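# Wind a cable once around a held reel's hub

## Task

Using one gripper closed on the reel, pin the cable close to one of its ends beneath one of that gripper's fingers. Then take the cable one complete turn around the reel's hub, keeping it within roughly one cable thickness of the hub over almost the whole turn. Declare completion only when that single grip by itself keeps the reel steady and well above the table. At that moment the other arm must be away from both reel and cable, holding nothing, and touching the holding arm lightly at most.

## Robot and tools

Robot and frame: there are two arms, left_arm and right_arm, each with six joints and a parallel gripper. All poses use one shared scene frame. Its origin sits on the table top midway between the arms, +z is up, +x reaches out over the table, and left_arm is on the +y side. The arm names do not tell you which side of a camera image an arm appears on. The fingers of a gripper point along its own +z axis and close along its own y axis. The reported end_effector_position is the point between the finger pads, about 1 cm short of the fingertips.

execute_actions: its argument actions is a list holding one item or nothing. An empty list sends nothing and just reports the current state. A move item is {"rows": [...], "steps": n}. Here n is 1 to 15 (default 15), each step is 1/30 s, and each row is used for one step. If there are fewer rows than steps, the last row repeats. A wait item is {"steps": n} with n up to 300. It sends nothing and returns once n steps have gone by since the previous result, and the time you spend writing counts toward those steps. pictures (true/false) controls whether the camera images come back; they come by default. A refused call sends nothing to the robot.

Row layout: every row has exactly 14 numbers, each in [-1, 1], even when only one arm should move. Numbers 1 to 6 are left_arm joint offsets in the order waist, shoulder, elbow, wrist pitch, wrist yaw, wrist roll. Number 7 is the left opening. Numbers 8 to 14 repeat that pattern for right_arm. Joint numbers are scaled offsets, not absolute angles. A value of 1.0 equals 1.264 rad for the waist, 1.32 for the shoulder, 1.276 for the elbow, 1.83 for wrist pitch, 1.686 for wrist yaw and 2.022 for wrist roll. Each offset is measured from that arm's joint angles in the most recent result that lists them. It is not measured from the previous row. Before any result in the scene has shown joint angles, and for the second or later call within one reply, offsets count from wherever the arm is when the action begins. The opening is absolute: +1 is fully open and -1 is closed.

Joint ranges in radians, per arm: waist -2.880 to 2.880, shoulder 0.000 to 3.142, elbow 0.000 to 3.019, wrist pitch -1.693 to 1.571, wrist yaw -1.571 to 1.571, wrist roll -2.094 to 2.094. A call is refused if it pushes a joint outward by more than 0.019 rad beyond its end. The true end may differ from the listed one by up to 0.019 rad either way. A request past the true end that also moves outward is cut off at that end, and a "joint sent to its limit" line appears, possibly referring to an earlier action. If that line is missing, do not assume there is more room.

Motion: each joint's target is kept within a fixed distance of its measured angle. The limits are waist 0.264, shoulder 0.32, elbow 0.276, wrist pitch 0.33, wrist yaw 0.186 and wrist roll 0.522 rad, so large moves take several steps. If the targets would carry a gripper more than 70 mm from where it is, all of that arm's targets are pulled back proportionally. An all-zero row is not a pause: it drives the arm back to the reference angles, and arms can sag under zeros. To hold a posture, put in the first call of a reply the offsets leading back to the angles you want. Use zeros in later calls, and aim further if a joint keeps falling short. Between calls the arms keep heading for the last row's target. They give up once everything has nearly stopped or a step is HELD, though fingers still finish opening or closing.

Result lines: the state line `left_arm: …` | `right_arm: …` gives each gripper's end_effector_position in metres and end_effector_quat_wxyz. The printed position can be off, more so when the arm is stretched far. Joint positions and Joint velocities give one block per arm: six joint values (rad, rad/s), then the pad gap (m, m/s; 0.094 m is fully open). grip_measured is the finger opening on the command scale. Each gripper has its own fixed reading error of up to about 1 mm. Between the extremes, the fingers go to where grip_measured equals your command. For a firm hold, command roughly 0.03 below grip_measured, or less below for a gentler grip. Pads exert about 50–62 N at most, less on parts thinner than about 2 mm. "joint command not followed" means the clearance check altered or blocked some joint targets, while the rest of the row still ran. HELD flags steps where your row, or part of it, was not sent.

zoom_image: camera (one of cam_head_left, cam_head_right, cam_high, cam_low, cam_left_wrist, cam_right_wrist) and region [x0, y0, x1, y1] in image pixels from the top-left corner, no larger than 504 by 504. It gives a sharper view of that camera's latest image. All cameras are 504x504. The wrist cameras are fisheye; the others are pinhole with radial distortion.

finished_scene: pass scene, the number of the current scene. This ends the scene for good and reports whether the goal was met, so the goal must still hold when you call it. Replying without any tool call ends the whole run.

Things to avoid: anything pushed or knocked off the table means failure. Do not let the arms strike or shove each other. Avoid drops, slips, slams and hard pushes. Loose objects may occasionally get nudged without your doing. Holding a load heats the motors. A MOTOR HOT line appears from 85 °C. At 100 °C an OVER-TEMPERATURE FAULT releases that arm and its gripper until it cools, and the arm falls. The simulation keeps running while you compose each reply, and smooth, economical motion is preferred.

Each tool is called after ">>>" as a command line: name --argument value for each argument, lists and objects as JSON in quotes; but a table of rows of numbers goes row by row, as --pt "numbers of a row", without its own name.

## Session

>>> execute_actions --actions '[]'

Scene clock: 0.00 s of 6000.00 s.
left_arm: end_effector_position=(+0.5050, +0.2967, +0.3247) grip_measured=+1.000 end_effector_quat_wxyz=(+0.204, +0.159, +0.756, +0.602) | right_arm: end_effector_position=(+0.0530, +0.1186, +0.3601) grip_measured=+1.000 end_effector_quat_wxyz=(-0.204, +0.962, +0.096, +0.155)
Joint positions: left_arm=[-0.405  1.461  1.148 -0.24  -1.194  0.931  0.094] | right_arm=[ 1.472  1.237  1.41  -1.304  0.282 -1.786  0.094]
Joint velocities: left_arm=[ 0.005  0.005  0.002  0.002 -0.022 -0.11   0.   ] | right_arm=[-0.005 -0.015  0.007 -0.007 -0.081 -0.066  0.   ]

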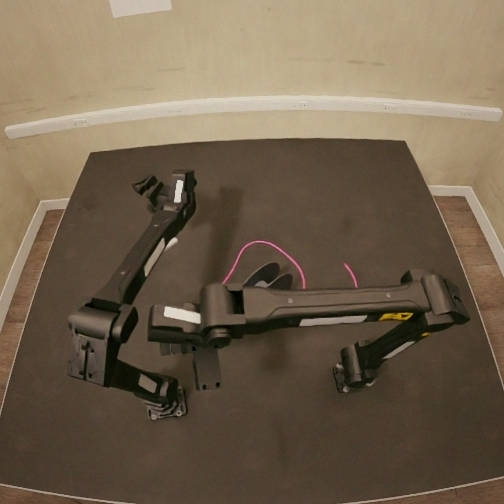

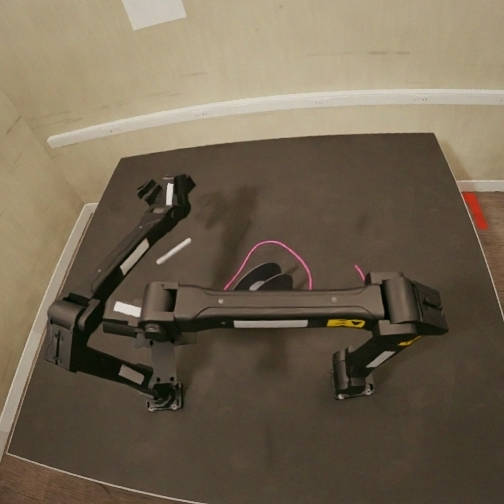

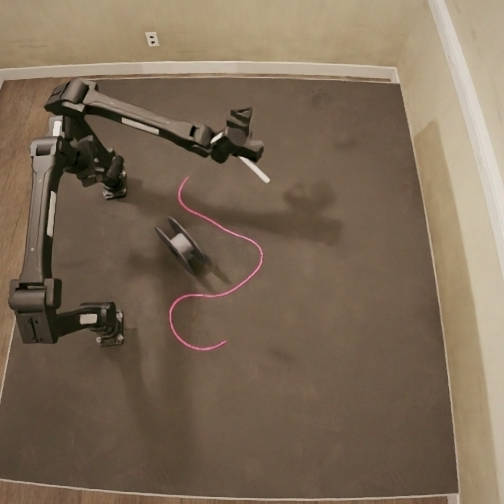

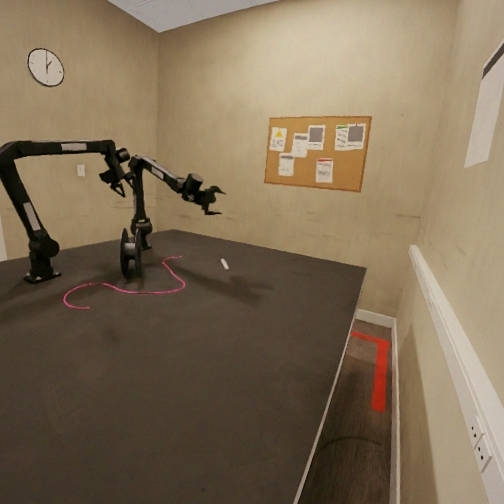

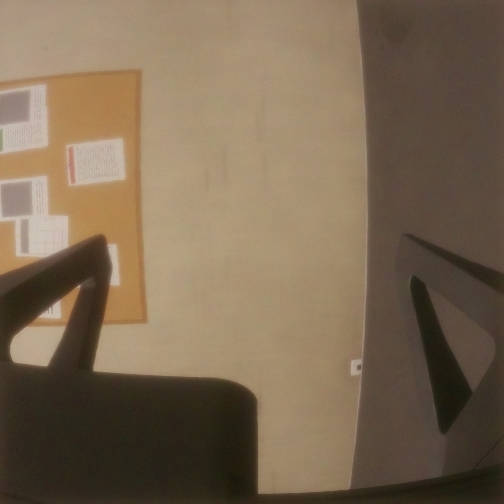

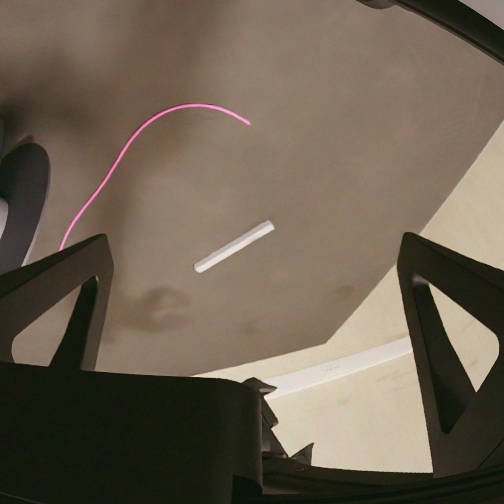

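>>> zoom_image --camera "cam_high" --region '[90, 160, 290, 360]'

>>> zoom_image --camera "cam_low" --region '[40, 200, 240, 320]'

Region (90, 160, 290, 360) of cam_high's 504x504 image, scaled by 2.520, with more detail than that image has.

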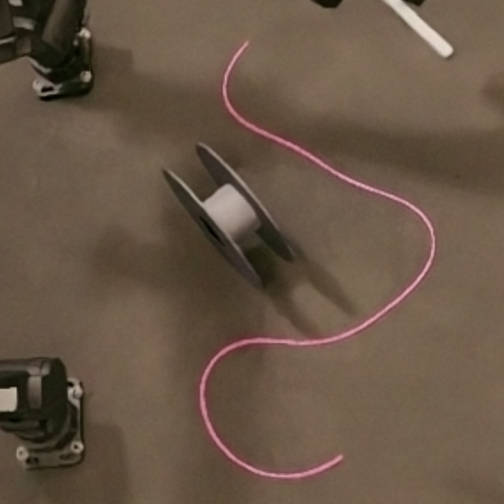

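Region (40, 200, 240, 320) of cam_low's 504x504 image, scaled by 2.520, with more detail than that image has; it fills the top 302 rows of this view, and the rest is white.

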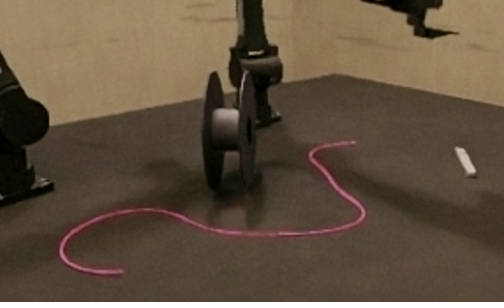

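>>> execute_actions --actions '[{"rows":[[0,0,0,-0.02,0.03,0.005,1,-0.015,0.005,0.02,-0.008,-0.01,0.008,1],[0,-0.005,-0.003,-0.05,0.07,0.01,1,-0.04,0.012,0.028,-0.018,-0.02,0.018,1],[0.002,-0.015,-0.01,-0.09,0.12,0.017,1,-0.075,0.02,0.035,-0.03,-0.033,0.03,1],[0.004,-0.03,-0.02,-0.135,0.17,0.025,1,-0.12,0.03,0.042,-0.045,-0.047,0.044,1],[0.006,-0.05,-0.035,-0.185,0.23,0.033,1,-0.17,0.041,0.048,-0.061,-0.062,0.058,1],[0.008,-0.075,-0.052,-0.24,0.29,0.041,1,-0.225,0.052,0.054,-0.078,-0.077,0.073,1],[0.01,-0.105,-0.072,-0.295,0.35,0.05,1,-0.28,0.063,0.06,-0.095,-0.092,0.088,1],[0.012,-0.137,-0.095,-0.35,0.41,0.058,1,-0.338,0.074,0.065,-0.112,-0.106,0.103,1],[0.013,-0.17,-0.118,-0.405,0.47,0.066,1,-0.395,0.085,0.07,-0.128,-0.12,0.118,1],[0.014,-0.202,-0.14,-0.455,0.53,0.073,1,-0.448,0.095,0.074,-0.143,-0.132,0.131,1],[0.015,-0.232,-0.16,-0.5,0.58,0.08,1,-0.497,0.104,0.078,-0.157,-0.143,0.143,1],[0.016,-0.258,-0.178,-0.545,0.625,0.085,1,-0.54,0.112,0.081,-0.169,-0.152,0.154,1],[0.017,-0.28,-0.193,-0.58,0.66,0.089,1,-0.575,0.118,0.084,-0.179,-0.16,0.163,1],[0.017,-0.298,-0.204,-0.61,0.69,0.092,1,-0.603,0.123,0.086,-0.187,-0.165,0.169,1],[0.017,-0.31,-0.21,-0.632,0.71,0.094,1,-0.623,0.126,0.087,-0.192,-0.168,0.173,1]],"steps":15}]' --pictures false

>>> execute_actions --actions '[{"steps":25}]'

Scene clock: 4.67 s of 6000.00 s.
left_arm: end_effector_position=(+0.2727, +0.1928, +0.1787) grip_measured=+1.000 end_effector_quat_wxyz=(+0.044, +0.590, +0.805, +0.046) | right_arm: end_effector_position=(+0.2667, +0.0058, +0.2956) grip_measured=+1.000 end_effector_quat_wxyz=(-0.022, +0.949, -0.315, +0.013)
Joint positions: left_arm=[-0.398  1.125  0.917 -1.244 -0.046  1.065  0.094] | right_arm=[ 0.798  1.375  1.443 -1.589  0.012 -1.557  0.094]
Joint velocities: left_arm=[ 0.034 -1.197 -0.53  -2.225  1.458  0.227  0.   ] | right_arm=[-1.841  0.474  0.193 -0.73  -0.344  0.681  0.   ]
Steps of this call (steps 1 to 125: nothing new was sent; steps 126 to 140: all 15 steps of this action). Readings (joint positions):
126: left_arm=[-0.405 1.461 1.148 -0.245 -1.170 0.931] | right_arm=[1.471 1.237 1.410 -1.305 0.275 -1.786]
127: left_arm=[-0.405 1.459 1.148 -0.264 -1.122 0.932] | right_arm=[1.466 1.237 1.410 -1.309 0.261 -1.782]
129: left_arm=[-0.405 1.452 1.147 -0.355 -0.972 0.943] | right_arm=[1.434 1.239 1.411 -1.337 0.217 -1.762]
133: left_arm=[-0.403 1.384 1.090 -0.676 -0.589 0.985] | right_arm=[1.242 1.271 1.423 -1.423 0.134 -1.701]
140: the state above

Scene clock: 5.50 s of 6000.00 s.
left_arm: end_effector_position=(+0.2228, +0.1963, +0.1847) grip_measured=+1.000 end_effector_quat_wxyz=(+0.009, +0.609, +0.793, +0.004) | right_arm: end_effector_position=(+0.2996, -0.0240, +0.2923) grip_measured=+1.000 end_effector_quat_wxyz=(+0.007, +0.909, -0.417, -0.002)
Joint positions: left_arm=[-0.394  1.047  0.884 -1.389 -0.     1.112  0.094] | right_arm=[ 0.684  1.41   1.47  -1.645  0.    -1.45   0.094]
Joint velocities: left_arm=[-0.015 -0.005  0.012  0.012 -0.022 -0.081  0.   ] | right_arm=[-0.015  0.005  0.002  0.012 -0.007 -0.007  0.   ]
Steps of this call (steps 1 to 25: the robot went on to your last target). Readings (joint positions):
1: left_arm=[-0.398 1.086 0.900 -1.307 -0.016 1.075] | right_arm=[0.740 1.390 1.450 -1.610 0.008 -1.535]
2: left_arm=[-0.398 1.052 0.889 -1.347 -0.006 1.083] | right_arm=[0.692 1.401 1.455 -1.622 0.008 -1.518]
4: left_arm=[-0.397 1.015 0.884 -1.383 -0.001 1.095] | right_arm=[0.638 1.410 1.457 -1.634 0.008 -1.492]
8: left_arm=[-0.394 1.022 0.884 -1.389 -0.000 1.106] | right_arm=[0.652 1.410 1.465 -1.645 0.004 -1.467]
25: the state above

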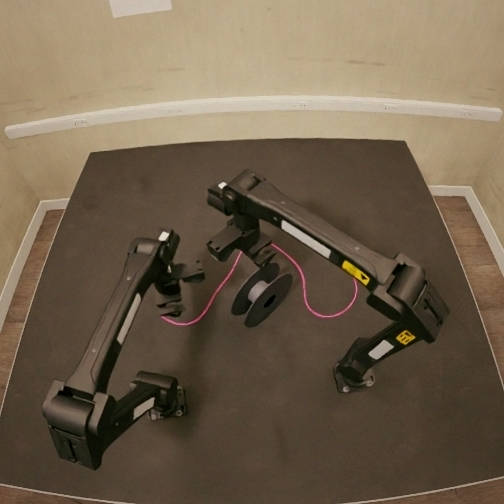

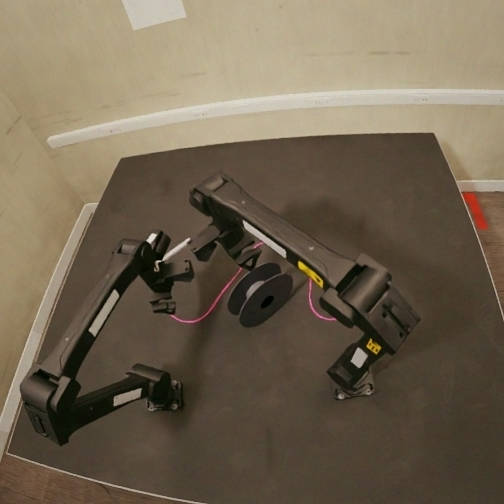

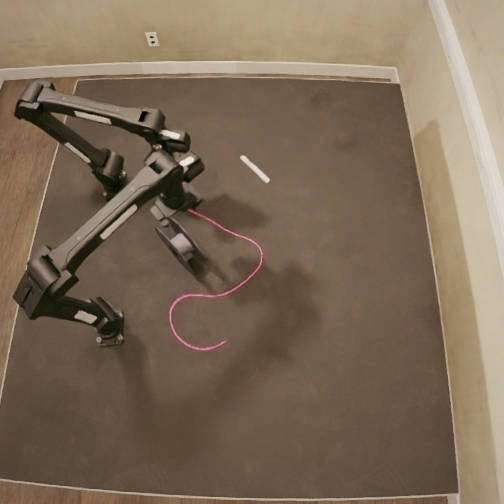

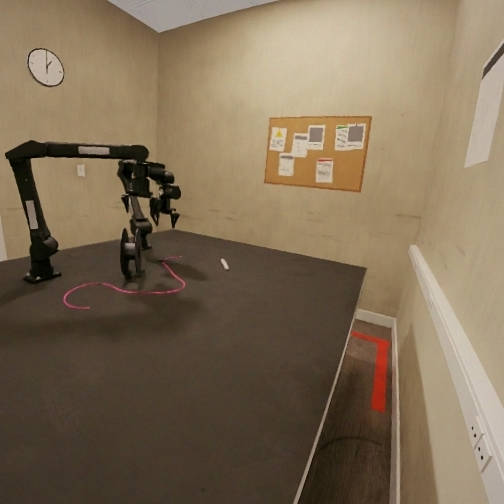

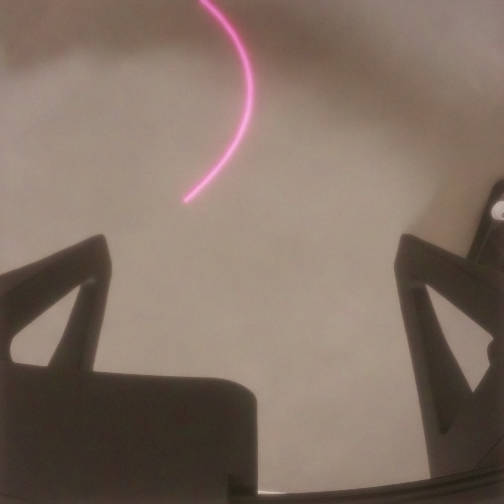

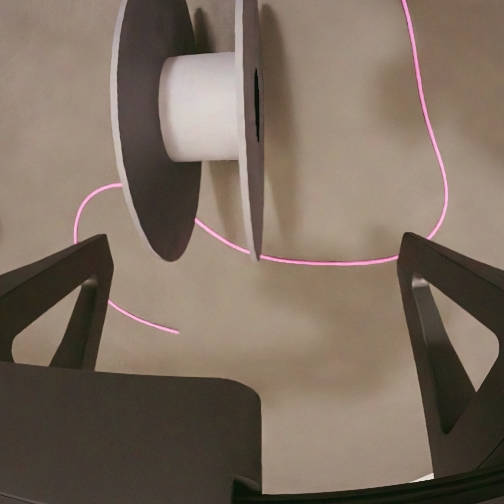

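>>> execute_actions --actions '[{"rows":[[0,0,0,0,0,0,1,0,0,0,0,0,0,1]],"steps":1}]' --pictures false

Scene clock: 12.57 s of 6000.00 s.
left_arm: end_effector_position=(+0.2228, +0.1963, +0.1847) grip_measured=+1.000 end_effector_quat_wxyz=(+0.009, +0.609, +0.793, +0.004) | right_arm: end_effector_position=(+0.2996, -0.0240, +0.2923) grip_measured=+1.000 end_effector_quat_wxyz=(+0.007, +0.909, -0.417, -0.002)
Joint positions: left_arm=[-0.394  1.047  0.884 -1.389 -0.     1.113  0.094] | right_arm=[ 0.684  1.41   1.47  -1.645  0.    -1.45   0.094]
Joint velocities: left_arm=[ 0.005 -0.005 -0.012 -0.012  0.051  0.095  0.   ] | right_arm=[-0.015  0.005 -0.007  0.012  0.051 -0.022  0.   ]
Steps of this call (steps 1 to 15: the robot went on to your last target; steps 16 to 200: nothing new was sent; then 0.37 s passed at rest; step 201: the one step of this action). Readings (joint positions):
201: the state above

>>> execute_actions --actions '[{"rows":[[-0.003,0.006,-0.004,0.008,0,-0.012,0.95,0,-0.004,-0.005,0.005,0,-0.002,0.9],[-0.008,0.015,-0.01,0.018,0,-0.028,0.9,0,-0.008,-0.012,0.011,0,-0.004,0.8],[-0.014,0.027,-0.018,0.032,0,-0.048,0.85,0,-0.012,-0.021,0.018,0,-0.007,0.7],[-0.021,0.042,-0.027,0.049,0,-0.07,0.8,0,-0.015,-0.032,0.026,0,-0.01,0.6],[-0.029,0.059,-0.038,0.068,0,-0.095,0.75,0,-0.018,-0.044,0.035,0,-0.013,0.5],[-0.037,0.077,-0.05,0.089,0,-0.122,0.7,0,-0.02,-0.057,0.045,0,-0.016,0.4],[-0.045,0.096,-0.062,0.111,0,-0.149,0.65,0,-0.022,-0.07,0.055,0,-0.019,0.3],[-0.053,0.115,-0.074,0.133,0,-0.176,0.6,0,-0.022,-0.083,0.065,0,-0.022,0.2],[-0.061,0.133,-0.086,0.154,0,-0.202,0.55,0,-0.022,-0.096,0.075,0,-0.024,0.1],[-0.068,0.15,-0.097,0.174,0,-0.226,0.5,0,-0.022,-0.108,0.084,0,-0.026,0.0],[-0.074,0.166,-0.107,0.192,0,-0.248,0.45,0,-0.022,-0.12,0.092,0,-0.027,-0.1],[-0.079,0.18,-0.116,0.208,0,-0.267,0.4,0,-0.022,-0.13,0.099,0,-0.027,-0.2],[-0.083,0.192,-0.124,0.222,0,-0.283,0.35,0,-0.022,-0.139,0.105,0,-0.027,-0.3],[-0.086,0.202,-0.13,0.233,0,-0.296,0.3,0,-0.022,-0.146,0.11,0,-0.027,-0.35],[-0.088,0.209,-0.135,0.241,0,-0.305,0.25,0,-0.022,-0.151,0.113,0,-0.027,-0.35]],"steps":15}]' --pictures false

>>> execute_actions --actions '[{"steps":14}]'

Scene clock: 14.67 s of 6000.00 s.
left_arm: end_effector_position=(+0.2502, +0.1593, +0.0586) grip_measured=+0.273 end_effector_quat_wxyz=(-0.003, +0.455, +0.891, -0.001) | right_arm: end_effector_position=(+0.2982, -0.0256, +0.2398) grip_measured=-0.342 end_effector_quat_wxyz=(-0.012, +0.916, -0.401, +0.004)
Joint positions: left_arm=[-0.494  1.313  0.732 -0.996 -0.     0.645  0.06 ] | right_arm=[ 0.684  1.379  1.301 -1.467  0.    -1.485  0.031]
Joint velocities: left_arm=[-0.151  0.542 -0.315  0.584  0.022 -0.945 -0.043] | right_arm=[ 0.015 -0.005 -0.31   0.242  0.022 -0.037 -0.014]
Steps of this call (steps 1 to 15: the robot went on to your last target; steps 16 to 48: nothing new was sent; steps 49 to 63: all 15 steps of this action). Readings (joint positions):
49: left_arm=[-0.394 1.047 0.884 -1.388 -0.000 1.110] | right_arm=[0.684 1.410 1.470 -1.645 0.000 -1.450]
50: left_arm=[-0.394 1.048 0.884 -1.384 -0.000 1.102] | right_arm=[0.684 1.409 1.470 -1.643 0.000 -1.450]
52: left_arm=[-0.397 1.053 0.879 -1.354 -0.000 1.068] | right_arm=[0.684 1.406 1.462 -1.627 0.000 -1.451]
56: left_arm=[-0.428 1.116 0.837 -1.227 -0.000 0.934] | right_arm=[0.684 1.386 1.408 -1.569 0.000 -1.463]
63: the state above

Scene clock: 15.13 s of 6000.00 s.
left_arm: end_effector_position=(+0.2487, +0.1580, +0.0472) grip_measured=+0.251 end_effector_quat_wxyz=(-0.003, +0.396, +0.918, -0.000) | right_arm: end_effector_position=(+0.2979, -0.0259, +0.2334) grip_measured=-0.348 end_effector_quat_wxyz=(-0.013, +0.917, -0.399, +0.005)
Joint positions: left_arm=[-0.499  1.331  0.713 -0.958 -0.     0.51   0.059] | right_arm=[ 0.684  1.379  1.285 -1.449  0.    -1.49   0.031]
Joint velocities: left_arm=[-0.024 -0.005  0.012 -0.007 -0.051 -0.066 -0.001] | right_arm=[-0.015 -0.005 -0.002  0.007 -0.037 -0.051  0.001]
Steps of this call (steps 1 to 14: the robot went on to your last target). Readings (joint positions):
1: left_arm=[-0.498 1.328 0.723 -0.981 -0.000 0.617] | right_arm=[0.684 1.379 1.293 -1.460 0.000 -1.486]
2: left_arm=[-0.499 1.337 0.717 -0.972 -0.000 0.594] | right_arm=[0.684 1.379 1.287 -1.456 0.000 -1.487]
4: left_arm=[-0.499 1.341 0.713 -0.965 -0.000 0.562] | right_arm=[0.684 1.379 1.285 -1.453 0.000 -1.489]
8: left_arm=[-0.499 1.333 0.713 -0.959 -0.000 0.528] | right_arm=[0.684 1.379 1.285 -1.450 0.000 -1.490]
14: the state above

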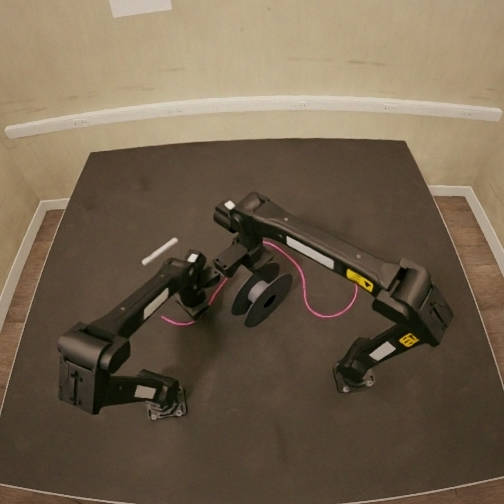

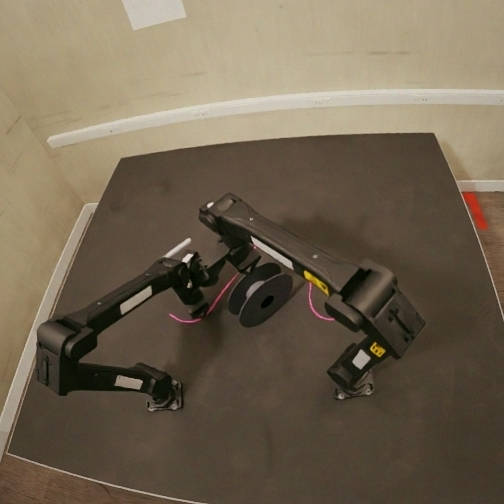

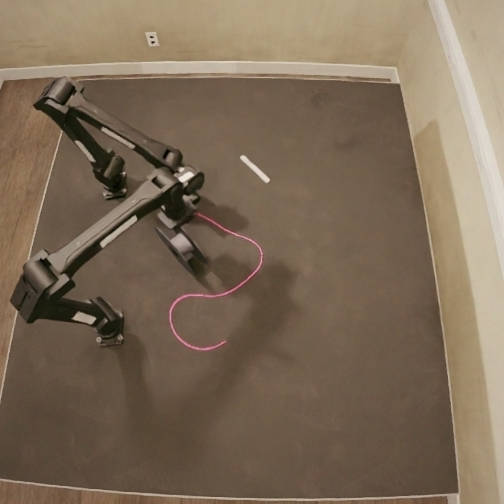

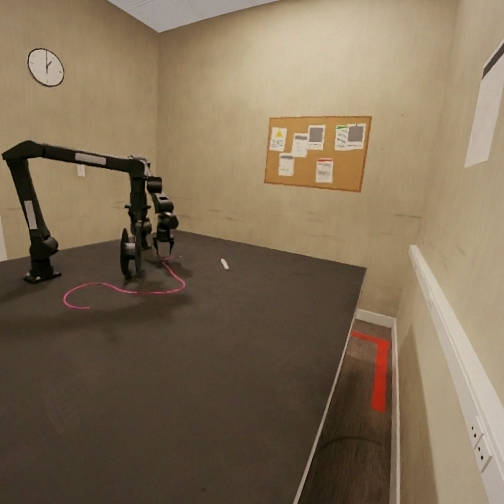

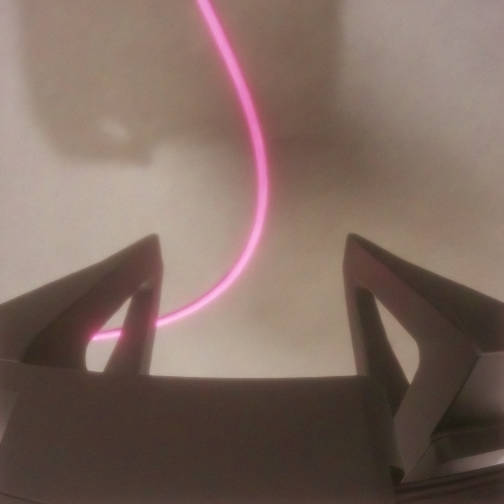

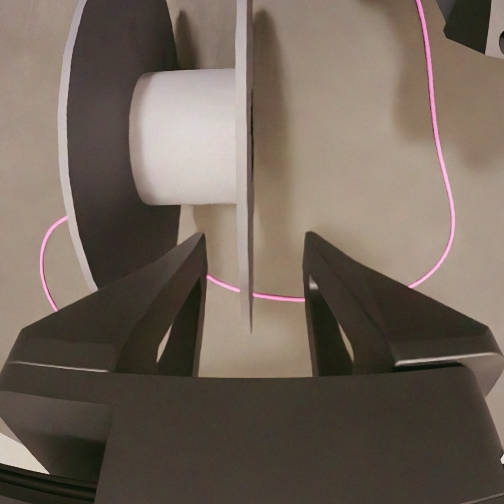

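>>> execute_actions --actions '[{"rows":[[0,0.004,-0.002,0.004,0,0,0.2,0,0.003,-0.005,0.003,0,0,-0.35],[0,0.008,-0.005,0.009,0,0,0.15,0,0.006,-0.011,0.008,0,0,-0.35],[0,0.013,-0.008,0.015,0,0,0.1,0,0.009,-0.018,0.013,0,0,-0.35],[0,0.018,-0.012,0.022,0,0,0.05,0,0.012,-0.026,0.019,0,0,-0.35],[0,0.023,-0.016,0.029,0,0,0,0,0.015,-0.035,0.025,0,0,-0.35],[0,0.028,-0.02,0.036,0,0,-0.05,0,0.018,-0.044,0.032,0,0,-0.35],[0,0.033,-0.024,0.043,0,0,-0.1,0,0.02,-0.053,0.039,0,0,-0.35],[0,0.038,-0.028,0.05,0,0,-0.15,0,0.022,-0.062,0.045,0,0,-0.35],[0,0.042,-0.031,0.057,0,0,-0.2,0,0.024,-0.071,0.051,0,0,-0.35],[0,0.046,-0.034,0.063,0,0,-0.2,0,0.026,-0.079,0.057,0,0,-0.35],[0,0.049,-0.037,0.068,0,0,-0.2,0,0.027,-0.086,0.062,0,0,-0.35],[0,0.052,-0.039,0.072,0,0,-0.2,0,0.028,-0.092,0.067,0,0,-0.35],[0,0.054,-0.041,0.075,0,0,-0.2,0,0.028,-0.097,0.071,0,0,-0.35],[0,0.055,-0.042,0.077,0,0,-0.2,0,0.028,-0.101,0.074,0,0,-0.35],[0,0.056,-0.042,0.078,0,0,-0.2,0,0.028,-0.103,0.075,0,0,-0.35]],"steps":15}]' --pictures false

>>> execute_actions --actions '[{"steps":10}]'

Scene clock: 17.13 s of 6000.00 s.
left_arm: end_effector_position=(+0.2516, +0.1571, +0.0164) grip_measured=-0.199 end_effector_quat_wxyz=(+0.006, +0.393, +0.920, +0.001) | right_arm: end_effector_position=(+0.2946, -0.0295, +0.1829) grip_measured=-0.348 end_effector_quat_wxyz=(-0.004, +0.917, -0.399, +0.002)
Joint positions: left_arm=[-0.499  1.393  0.669 -0.835 -0.     0.504  0.038] | right_arm=[ 0.684  1.399  1.17  -1.333  0.    -1.491  0.031]
Joint velocities: left_arm=[ 0.005  0.103 -0.066  0.115 -0.081  0.022 -0.001] | right_arm=[-0.005  0.073 -0.168  0.144  0.007 -0.007 -0.001]
Steps of this call (steps 1 to 30: the robot went on to your last target; steps 31 to 45: nothing new was sent; steps 46 to 60: all 15 steps of this action). Readings (joint positions):
46: left_arm=[-0.499 1.331 0.713 -0.958 -0.000 0.504] | right_arm=[0.684 1.379 1.285 -1.449 0.000 -1.491]
47: left_arm=[-0.499 1.331 0.713 -0.957 -0.000 0.504] | right_arm=[0.684 1.379 1.285 -1.449 0.000 -1.491]
49: left_arm=[-0.499 1.332 0.712 -0.946 -0.000 0.504] | right_arm=[0.684 1.379 1.280 -1.439 0.000 -1.491]
53: left_arm=[-0.499 1.347 0.700 -0.900 -0.000 0.504] | right_arm=[0.684 1.379 1.243 -1.397 0.000 -1.491]
60: the state above

Scene clock: 17.47 s of 6000.00 s.
left_arm: end_effector_position=(+0.2522, +0.1569, +0.0147) grip_measured=-0.199 end_effector_quat_wxyz=(+0.007, +0.393, +0.920, +0.001) | right_arm: end_effector_position=(+0.2945, -0.0297, +0.1780) grip_measured=-0.348 end_effector_quat_wxyz=(-0.003, +0.917, -0.399, +0.001)
Joint positions: left_arm=[-0.499  1.397  0.667 -0.827 -0.     0.504  0.038] | right_arm=[ 0.684  1.403  1.162 -1.323  0.    -1.491  0.031]
Joint velocities: left_arm=[-0.005  0.005  0.007 -0.027 -0.066  0.007  0.   ] | right_arm=[-0.015  0.005 -0.002 -0.012  0.007  0.081 -0.002]
Steps of this call (steps 1 to 10: the robot went on to your last target). Readings (joint positions):
1: left_arm=[-0.499 1.396 0.668 -0.832 -0.000 0.504] | right_arm=[0.684 1.401 1.166 -1.329 0.000 -1.491]
2: left_arm=[-0.499 1.397 0.667 -0.831 -0.000 0.504] | right_arm=[0.684 1.403 1.163 -1.327 0.000 -1.491]
4: left_arm=[-0.499 1.397 0.667 -0.828 -0.000 0.504] | right_arm=[0.684 1.403 1.162 -1.325 0.000 -1.491]
8: left_arm=[-0.499 1.397 0.667 -0.827 -0.000 0.504] | right_arm=[0.684 1.403 1.162 -1.323 0.000 -1.491]
10: the state above

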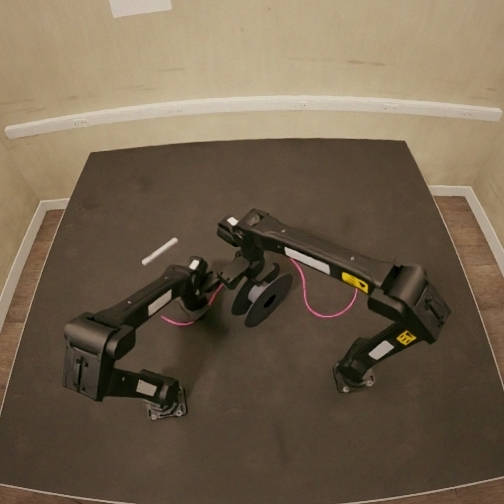

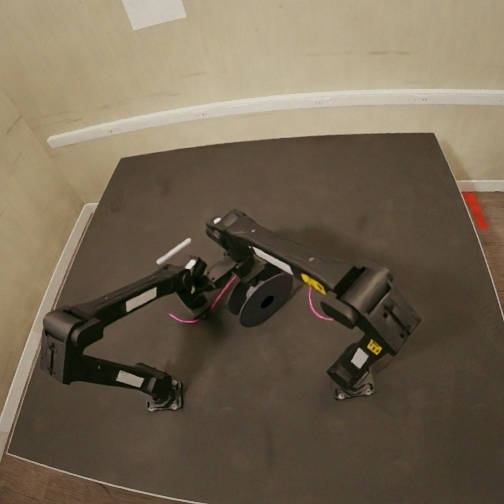

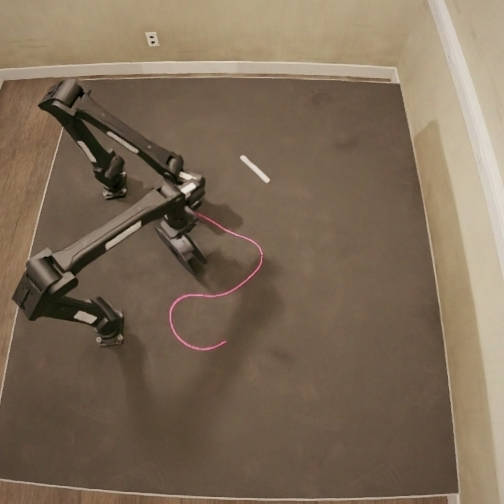

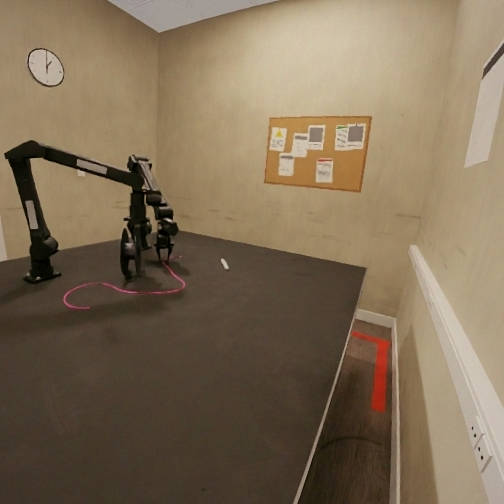

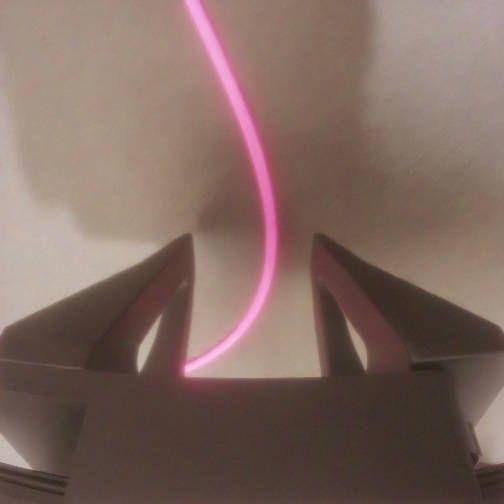

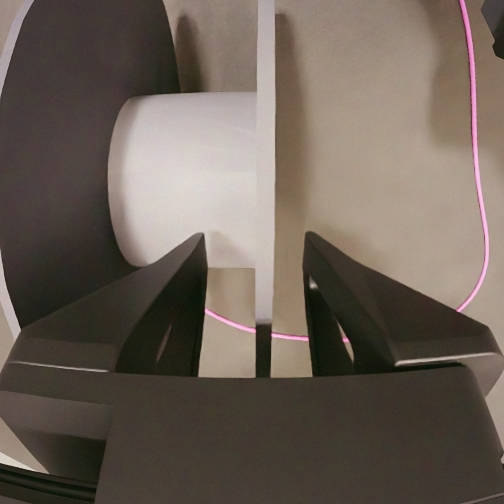

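>>> execute_actions --actions '[{"rows":[[0,0.008,-0.002,-0.002,0,0,-0.2,0,0,0.008,0.004,0,0,-0.42],[0,0.014,-0.004,-0.002,0,0,-0.2,0,0,0.008,0.004,0,0,-0.5],[0,0.018,-0.006,-0.002,0,0,-0.25,0,0,0.008,0.004,0,0,-0.58],[0,0.02,-0.008,-0.002,0,0,-0.3,0,0,0.008,0.004,0,0,-0.65],[0,0.02,-0.008,-0.002,0,0,-0.4,0,0,0.008,0.004,0,0,-0.72],[0,0.02,-0.008,-0.002,0,0,-0.5,0,0,0.008,0.004,0,0,-0.78],[0,0.02,-0.008,-0.002,0,0,-0.6,0,0,0.008,0.004,0,0,-0.83],[0,0.02,-0.008,-0.002,0,0,-0.7,0,0,0.008,0.004,0,0,-0.87],[0,0.02,-0.008,-0.002,0,0,-0.78,0,0,0.008,0.004,0,0,-0.9],[0,0.02,-0.008,-0.002,0,0,-0.85,0,0,0.008,0.004,0,0,-0.92],[0,0.02,-0.008,-0.002,0,0,-0.9,0,0,0.008,0.004,0,0,-0.94],[0,0.02,-0.008,-0.002,0,0,-0.93,0,0,0.008,0.004,0,0,-0.95],[0,0.02,-0.008,-0.002,0,0,-0.95,0,0,0.008,0.004,0,0,-0.96],[0,0.02,-0.008,-0.002,0,0,-0.965,0,0,0.008,0.004,0,0,-0.96],[0,0.02,-0.008,-0.002,0,0,-0.97,0,0,0.008,0.004,0,0,-0.96]],"steps":15}]' --pictures false

>>> execute_actions --actions '[{"steps":5}]'

Scene clock: 19.53 s of 6000.00 s.
left_arm: end_effector_position=(+0.2507, +0.1574, +0.0110) grip_measured=-0.965 end_effector_quat_wxyz=(+0.001, +0.393, +0.920, +0.000) | right_arm: end_effector_position=(+0.2948, -0.0293, +0.1780) grip_measured=-0.944 end_effector_quat_wxyz=(-0.004, +0.917, -0.399, +0.002)
Joint positions: left_arm=[-0.499  1.41   0.667 -0.827 -0.     0.504  0.002] | right_arm=[ 0.684  1.403  1.162 -1.321  0.    -1.491  0.003]
Joint velocities: left_arm=[ 0.015  0.015 -0.007 -0.012  0.037 -0.007 -0.008] | right_arm=[-0.024 -0.015  0.017  0.007 -0.081 -0.022 -0.001]
Steps of this call (steps 1 to 30: the robot went on to your last target; steps 31 to 47: nothing new was sent; steps 48 to 62: all 15 steps of this action). Readings (joint positions):
48: left_arm=[-0.499 1.397 0.667 -0.827 -0.000 0.504] | right_arm=[0.684 1.403 1.162 -1.323 0.000 -1.491]
49: left_arm=[-0.499 1.397 0.667 -0.827 -0.000 0.504] | right_arm=[0.684 1.403 1.162 -1.323 0.000 -1.491]
51: left_arm=[-0.499 1.399 0.667 -0.827 -0.000 0.504] | right_arm=[0.684 1.403 1.162 -1.323 0.000 -1.491]
55: left_arm=[-0.499 1.408 0.667 -0.827 -0.000 0.504] | right_arm=[0.684 1.403 1.162 -1.322 0.000 -1.491]
62: the state above

Scene clock: 19.70 s of 6000.00 s.
left_arm: end_effector_position=(+0.2507, +0.1574, +0.0110) grip_measured=-0.969 end_effector_quat_wxyz=(+0.001, +0.393, +0.920, +0.000) | right_arm: end_effector_position=(+0.2948, -0.0293, +0.1780) grip_measured=-0.944 end_effector_quat_wxyz=(-0.004, +0.917, -0.399, +0.002)
Joint positions: left_arm=[-0.499  1.41   0.667 -0.827 -0.     0.504  0.001] | right_arm=[ 0.684  1.403  1.162 -1.321  0.    -1.491  0.003]
Joint velocities: left_arm=[-0.015  0.005  0.002 -0.002  0.066  0.007 -0.001] | right_arm=[-0.015 -0.005  0.002 -0.012 -0.007 -0.022 -0.   ]
Steps of this call (steps 1 to 5: the robot went on to your last target). Readings (joint positions):
1: left_arm=[-0.499 1.410 0.667 -0.827 -0.000 0.504] | right_arm=[0.684 1.403 1.162 -1.321 0.000 -1.491]
2: left_arm=[-0.499 1.410 0.667 -0.827 -0.000 0.504] | right_arm=[0.684 1.403 1.162 -1.321 0.000 -1.491]
4: left_arm=[-0.499 1.410 0.667 -0.827 -0.000 0.504] | right_arm=[0.684 1.403 1.162 -1.321 0.000 -1.491]
5: the state above

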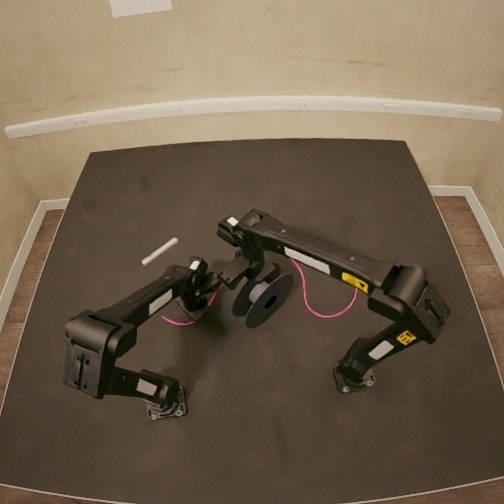

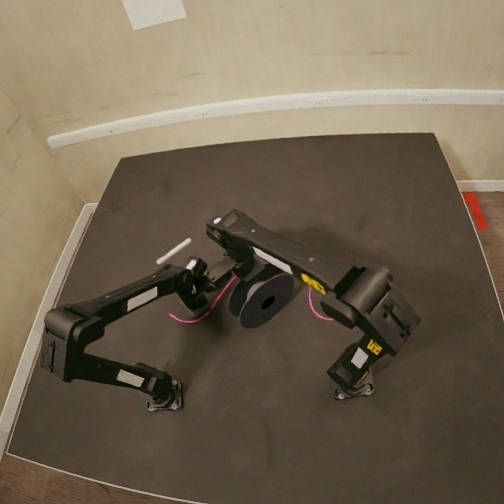

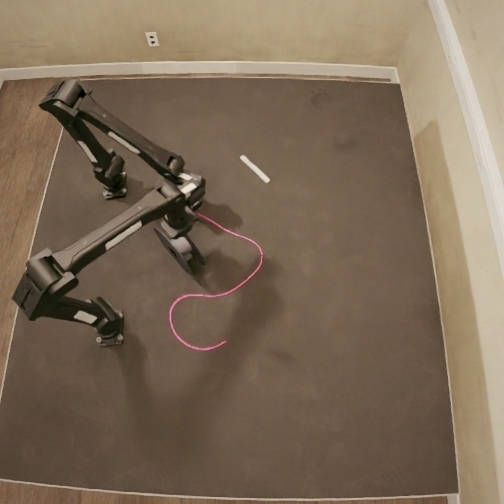

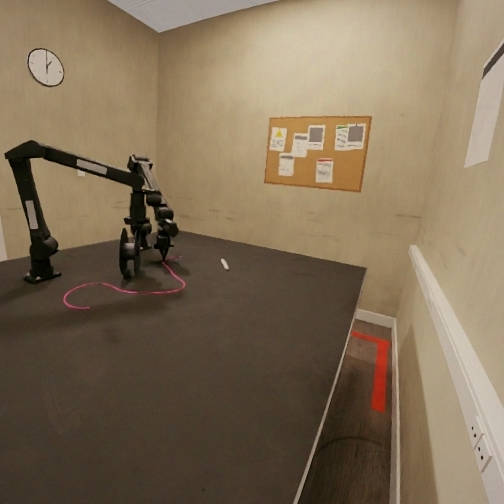

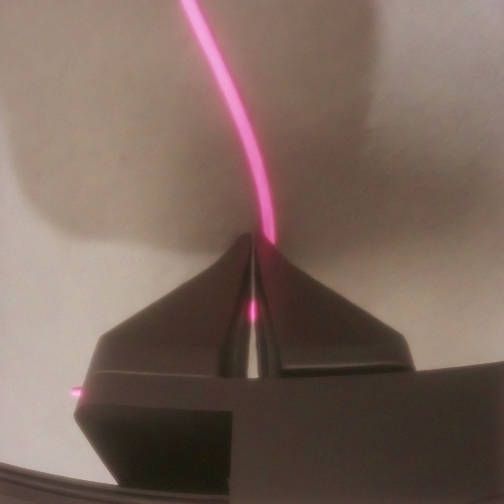

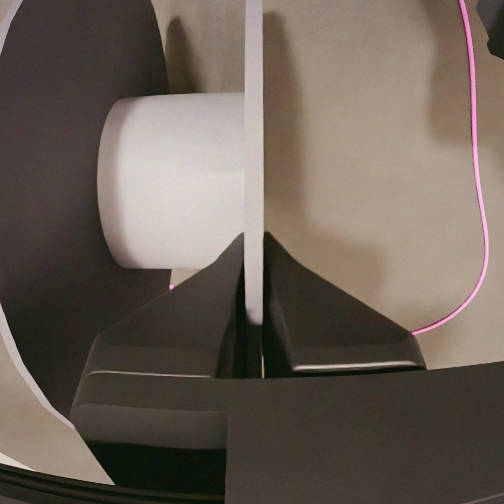

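>>> execute_actions --actions '[{"rows":[[0,0,0,0,0,0,-0.8,0,0,0.012,0,0,0,-0.975],[0,0,0,0,0,0,-0.6,0,0,0.02,-0.003,0,0,-0.975],[0,0.005,0,0.004,0,0,-0.45,0,0,0.035,-0.01,0,0,-0.975],[0,0.012,0,0.008,0,0,-0.45,0,0,0.055,-0.022,0,0,-0.975],[0,0.018,0,0.012,0,0,-0.45,0,0,0.078,-0.037,0,0,-0.975],[0,0.023,0,0.015,0,0,-0.45,0,0,0.103,-0.054,0,0,-0.975],[0,0.026,0,0.016,0,0,-0.45,0,0,0.13,-0.072,0,0,-0.975],[0,0.026,0,0.016,0,0,-0.45,0,0,0.157,-0.09,0,0,-0.975],[0,0.026,0,0.016,0,0,-0.45,0,0,0.183,-0.107,0,0,-0.975],[0,0.026,0,0.016,0,0,-0.45,0,0,0.207,-0.122,0,0,-0.975],[0,0.026,0,0.016,0,0,-0.45,0,0,0.229,-0.135,0,0,-0.975],[0,0.026,0,0.016,0,0,-0.45,0,0,0.248,-0.145,0,0,-0.975],[0,0.026,0,0.016,0,0,-0.45,0,0,0.263,-0.152,0,0,-0.975],[0,0.026,0,0.016,0,0,-0.45,0,0,0.274,-0.156,0,0,-0.975],[0,0.026,0,0.016,0,0,-0.45,0,0,0.28,-0.158,0,0,-0.975]],"steps":15}]' --pictures false

Scene clock: 22.97 s of 6000.00 s.
left_arm: end_effector_position=(+0.2534, +0.1565, +0.0070) grip_measured=-0.451 end_effector_quat_wxyz=(+0.003, +0.393, +0.920, +0.000) | right_arm: end_effector_position=(+0.3066, -0.0164, +0.2820) grip_measured=-0.950 end_effector_quat_wxyz=(-0.013, +0.917, -0.399, +0.005)
Joint positions: left_arm=[-0.499  1.424  0.667 -0.808 -0.     0.504  0.026] | right_arm=[ 0.684  1.409  1.442 -1.577  0.    -1.491  0.002]
Joint velocities: left_arm=[-0.005 -0.005  0.007 -0.002 -0.037  0.051  0.   ] | right_arm=[-0.015 -0.024  0.764 -0.252  0.037  0.022 -0.   ]
Steps of this call (steps 1 to 15: the robot went on to your last target; steps 16 to 83: nothing new was sent; steps 84 to 98: all 15 steps of this action). Readings (joint positions):
84: left_arm=[-0.499 1.410 0.667 -0.827 -0.000 0.504] | right_arm=[0.684 1.403 1.162 -1.321 0.000 -1.491]
85: left_arm=[-0.499 1.410 0.667 -0.827 -0.000 0.504] | right_arm=[0.684 1.403 1.162 -1.321 0.000 -1.491]
87: left_arm=[-0.499 1.410 0.667 -0.826 -0.000 0.504] | right_arm=[0.684 1.403 1.162 -1.327 0.000 -1.491]
91: left_arm=[-0.499 1.419 0.667 -0.812 -0.000 0.504] | right_arm=[0.684 1.408 1.213 -1.421 0.000 -1.491]
98: the state above

>>> execute_actions --actions '[{"rows":[[0,0.012,0,0,0,0,-0.55,0,-0.005,0.06,-0.018,0,0,-0.975],[0,0.012,0,0,0,0,-0.65,0,-0.005,0.06,-0.018,0,0,-0.975],[0,0.012,0,0,0,0,-0.74,0,-0.005,0.06,-0.018,0,0,-0.975],[0,0.012,0,0,0,0,-0.82,0,-0.005,0.06,-0.018,0,0,-0.975],[0,0.012,0,0,0,0,-0.88,0,-0.005,0.06,-0.018,0,0,-0.975],[0,0.012,0,0,0,0,-0.92,0,-0.005,0.06,-0.018,0,0,-0.975],[0,0.012,0,0,0,0,-0.95,0,-0.005,0.06,-0.018,0,0,-0.975],[0,0.012,0,0,0,0,-0.97,0,-0.005,0.06,-0.018,0,0,-0.975],[0,0.012,0,0,0,0,-0.975,0,-0.005,0.06,-0.018,0,0,-0.975]],"steps":13}]'

Scene clock: 24.50 s of 6000.00 s.
left_arm: end_effector_position=(+0.2533, +0.1563, +0.0070) grip_measured=-0.962 end_effector_quat_wxyz=(+0.003, +0.393, +0.920, -0.000) | right_arm: end_effector_position=(+0.3084, -0.0144, +0.3011) grip_measured=-0.950 end_effector_quat_wxyz=(-0.026, +0.917, -0.398, +0.009)
Joint positions: left_arm=[-0.499  1.424  0.667 -0.808  0.001  0.504  0.002] | right_arm=[ 0.684  1.401  1.483 -1.598  0.    -1.491  0.002]
Joint velocities: left_arm=[-0.005  0.005 -0.002 -0.007 -0.081 -0.11  -0.   ] | right_arm=[-0.005 -0.015  0.002  0.002  0.051  0.007 -0.   ]
Steps of this call (steps 1 to 30: the robot went on to your last target; steps 31 to 33: nothing new was sent; steps 34 to 46: all 13 steps of this action). Readings (joint positions):
34: left_arm=[-0.499 1.424 0.667 -0.808 0.001 0.504] | right_arm=[0.684 1.401 1.483 -1.598 0.000 -1.491]
35: left_arm=[-0.499 1.424 0.667 -0.808 0.001 0.504] | right_arm=[0.684 1.401 1.483 -1.598 0.000 -1.491]
37: left_arm=[-0.499 1.424 0.667 -0.808 0.001 0.504] | right_arm=[0.684 1.401 1.483 -1.598 0.000 -1.491]
41: left_arm=[-0.499 1.424 0.667 -0.808 0.001 0.504] | right_arm=[0.684 1.401 1.483 -1.598 0.000 -1.491]
46: the state above

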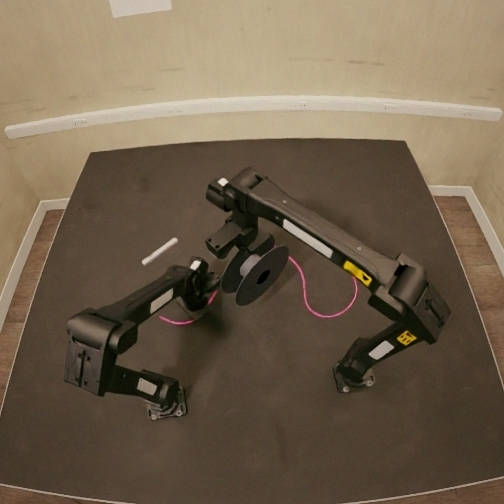

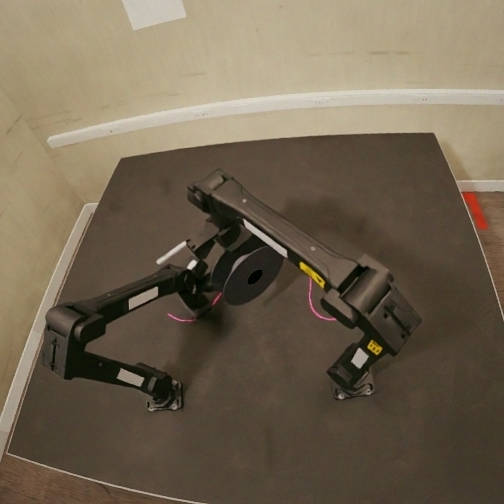

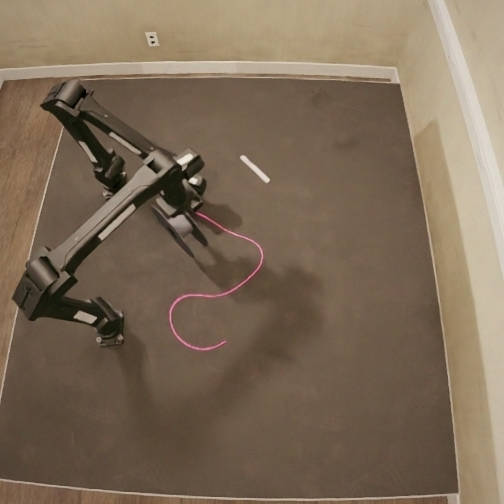

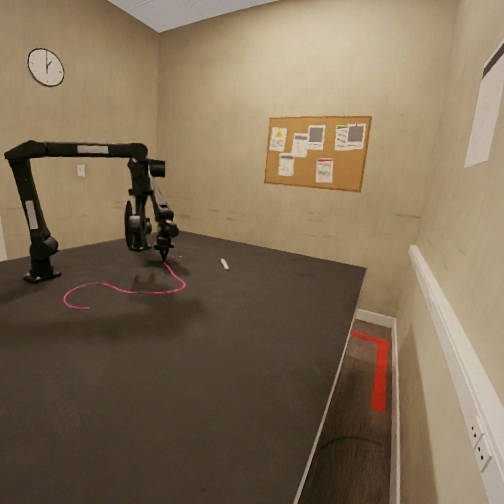

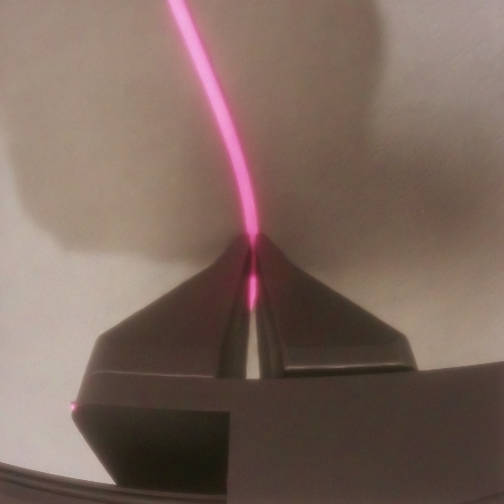

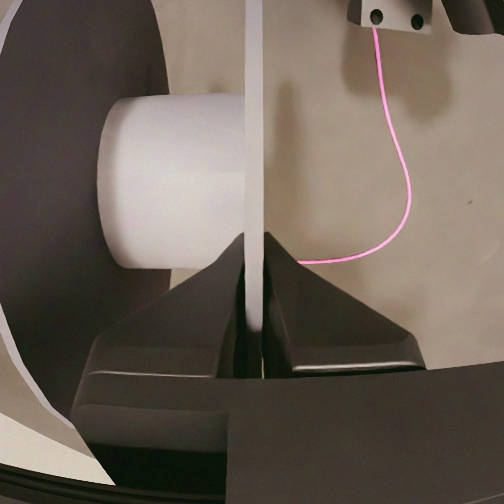

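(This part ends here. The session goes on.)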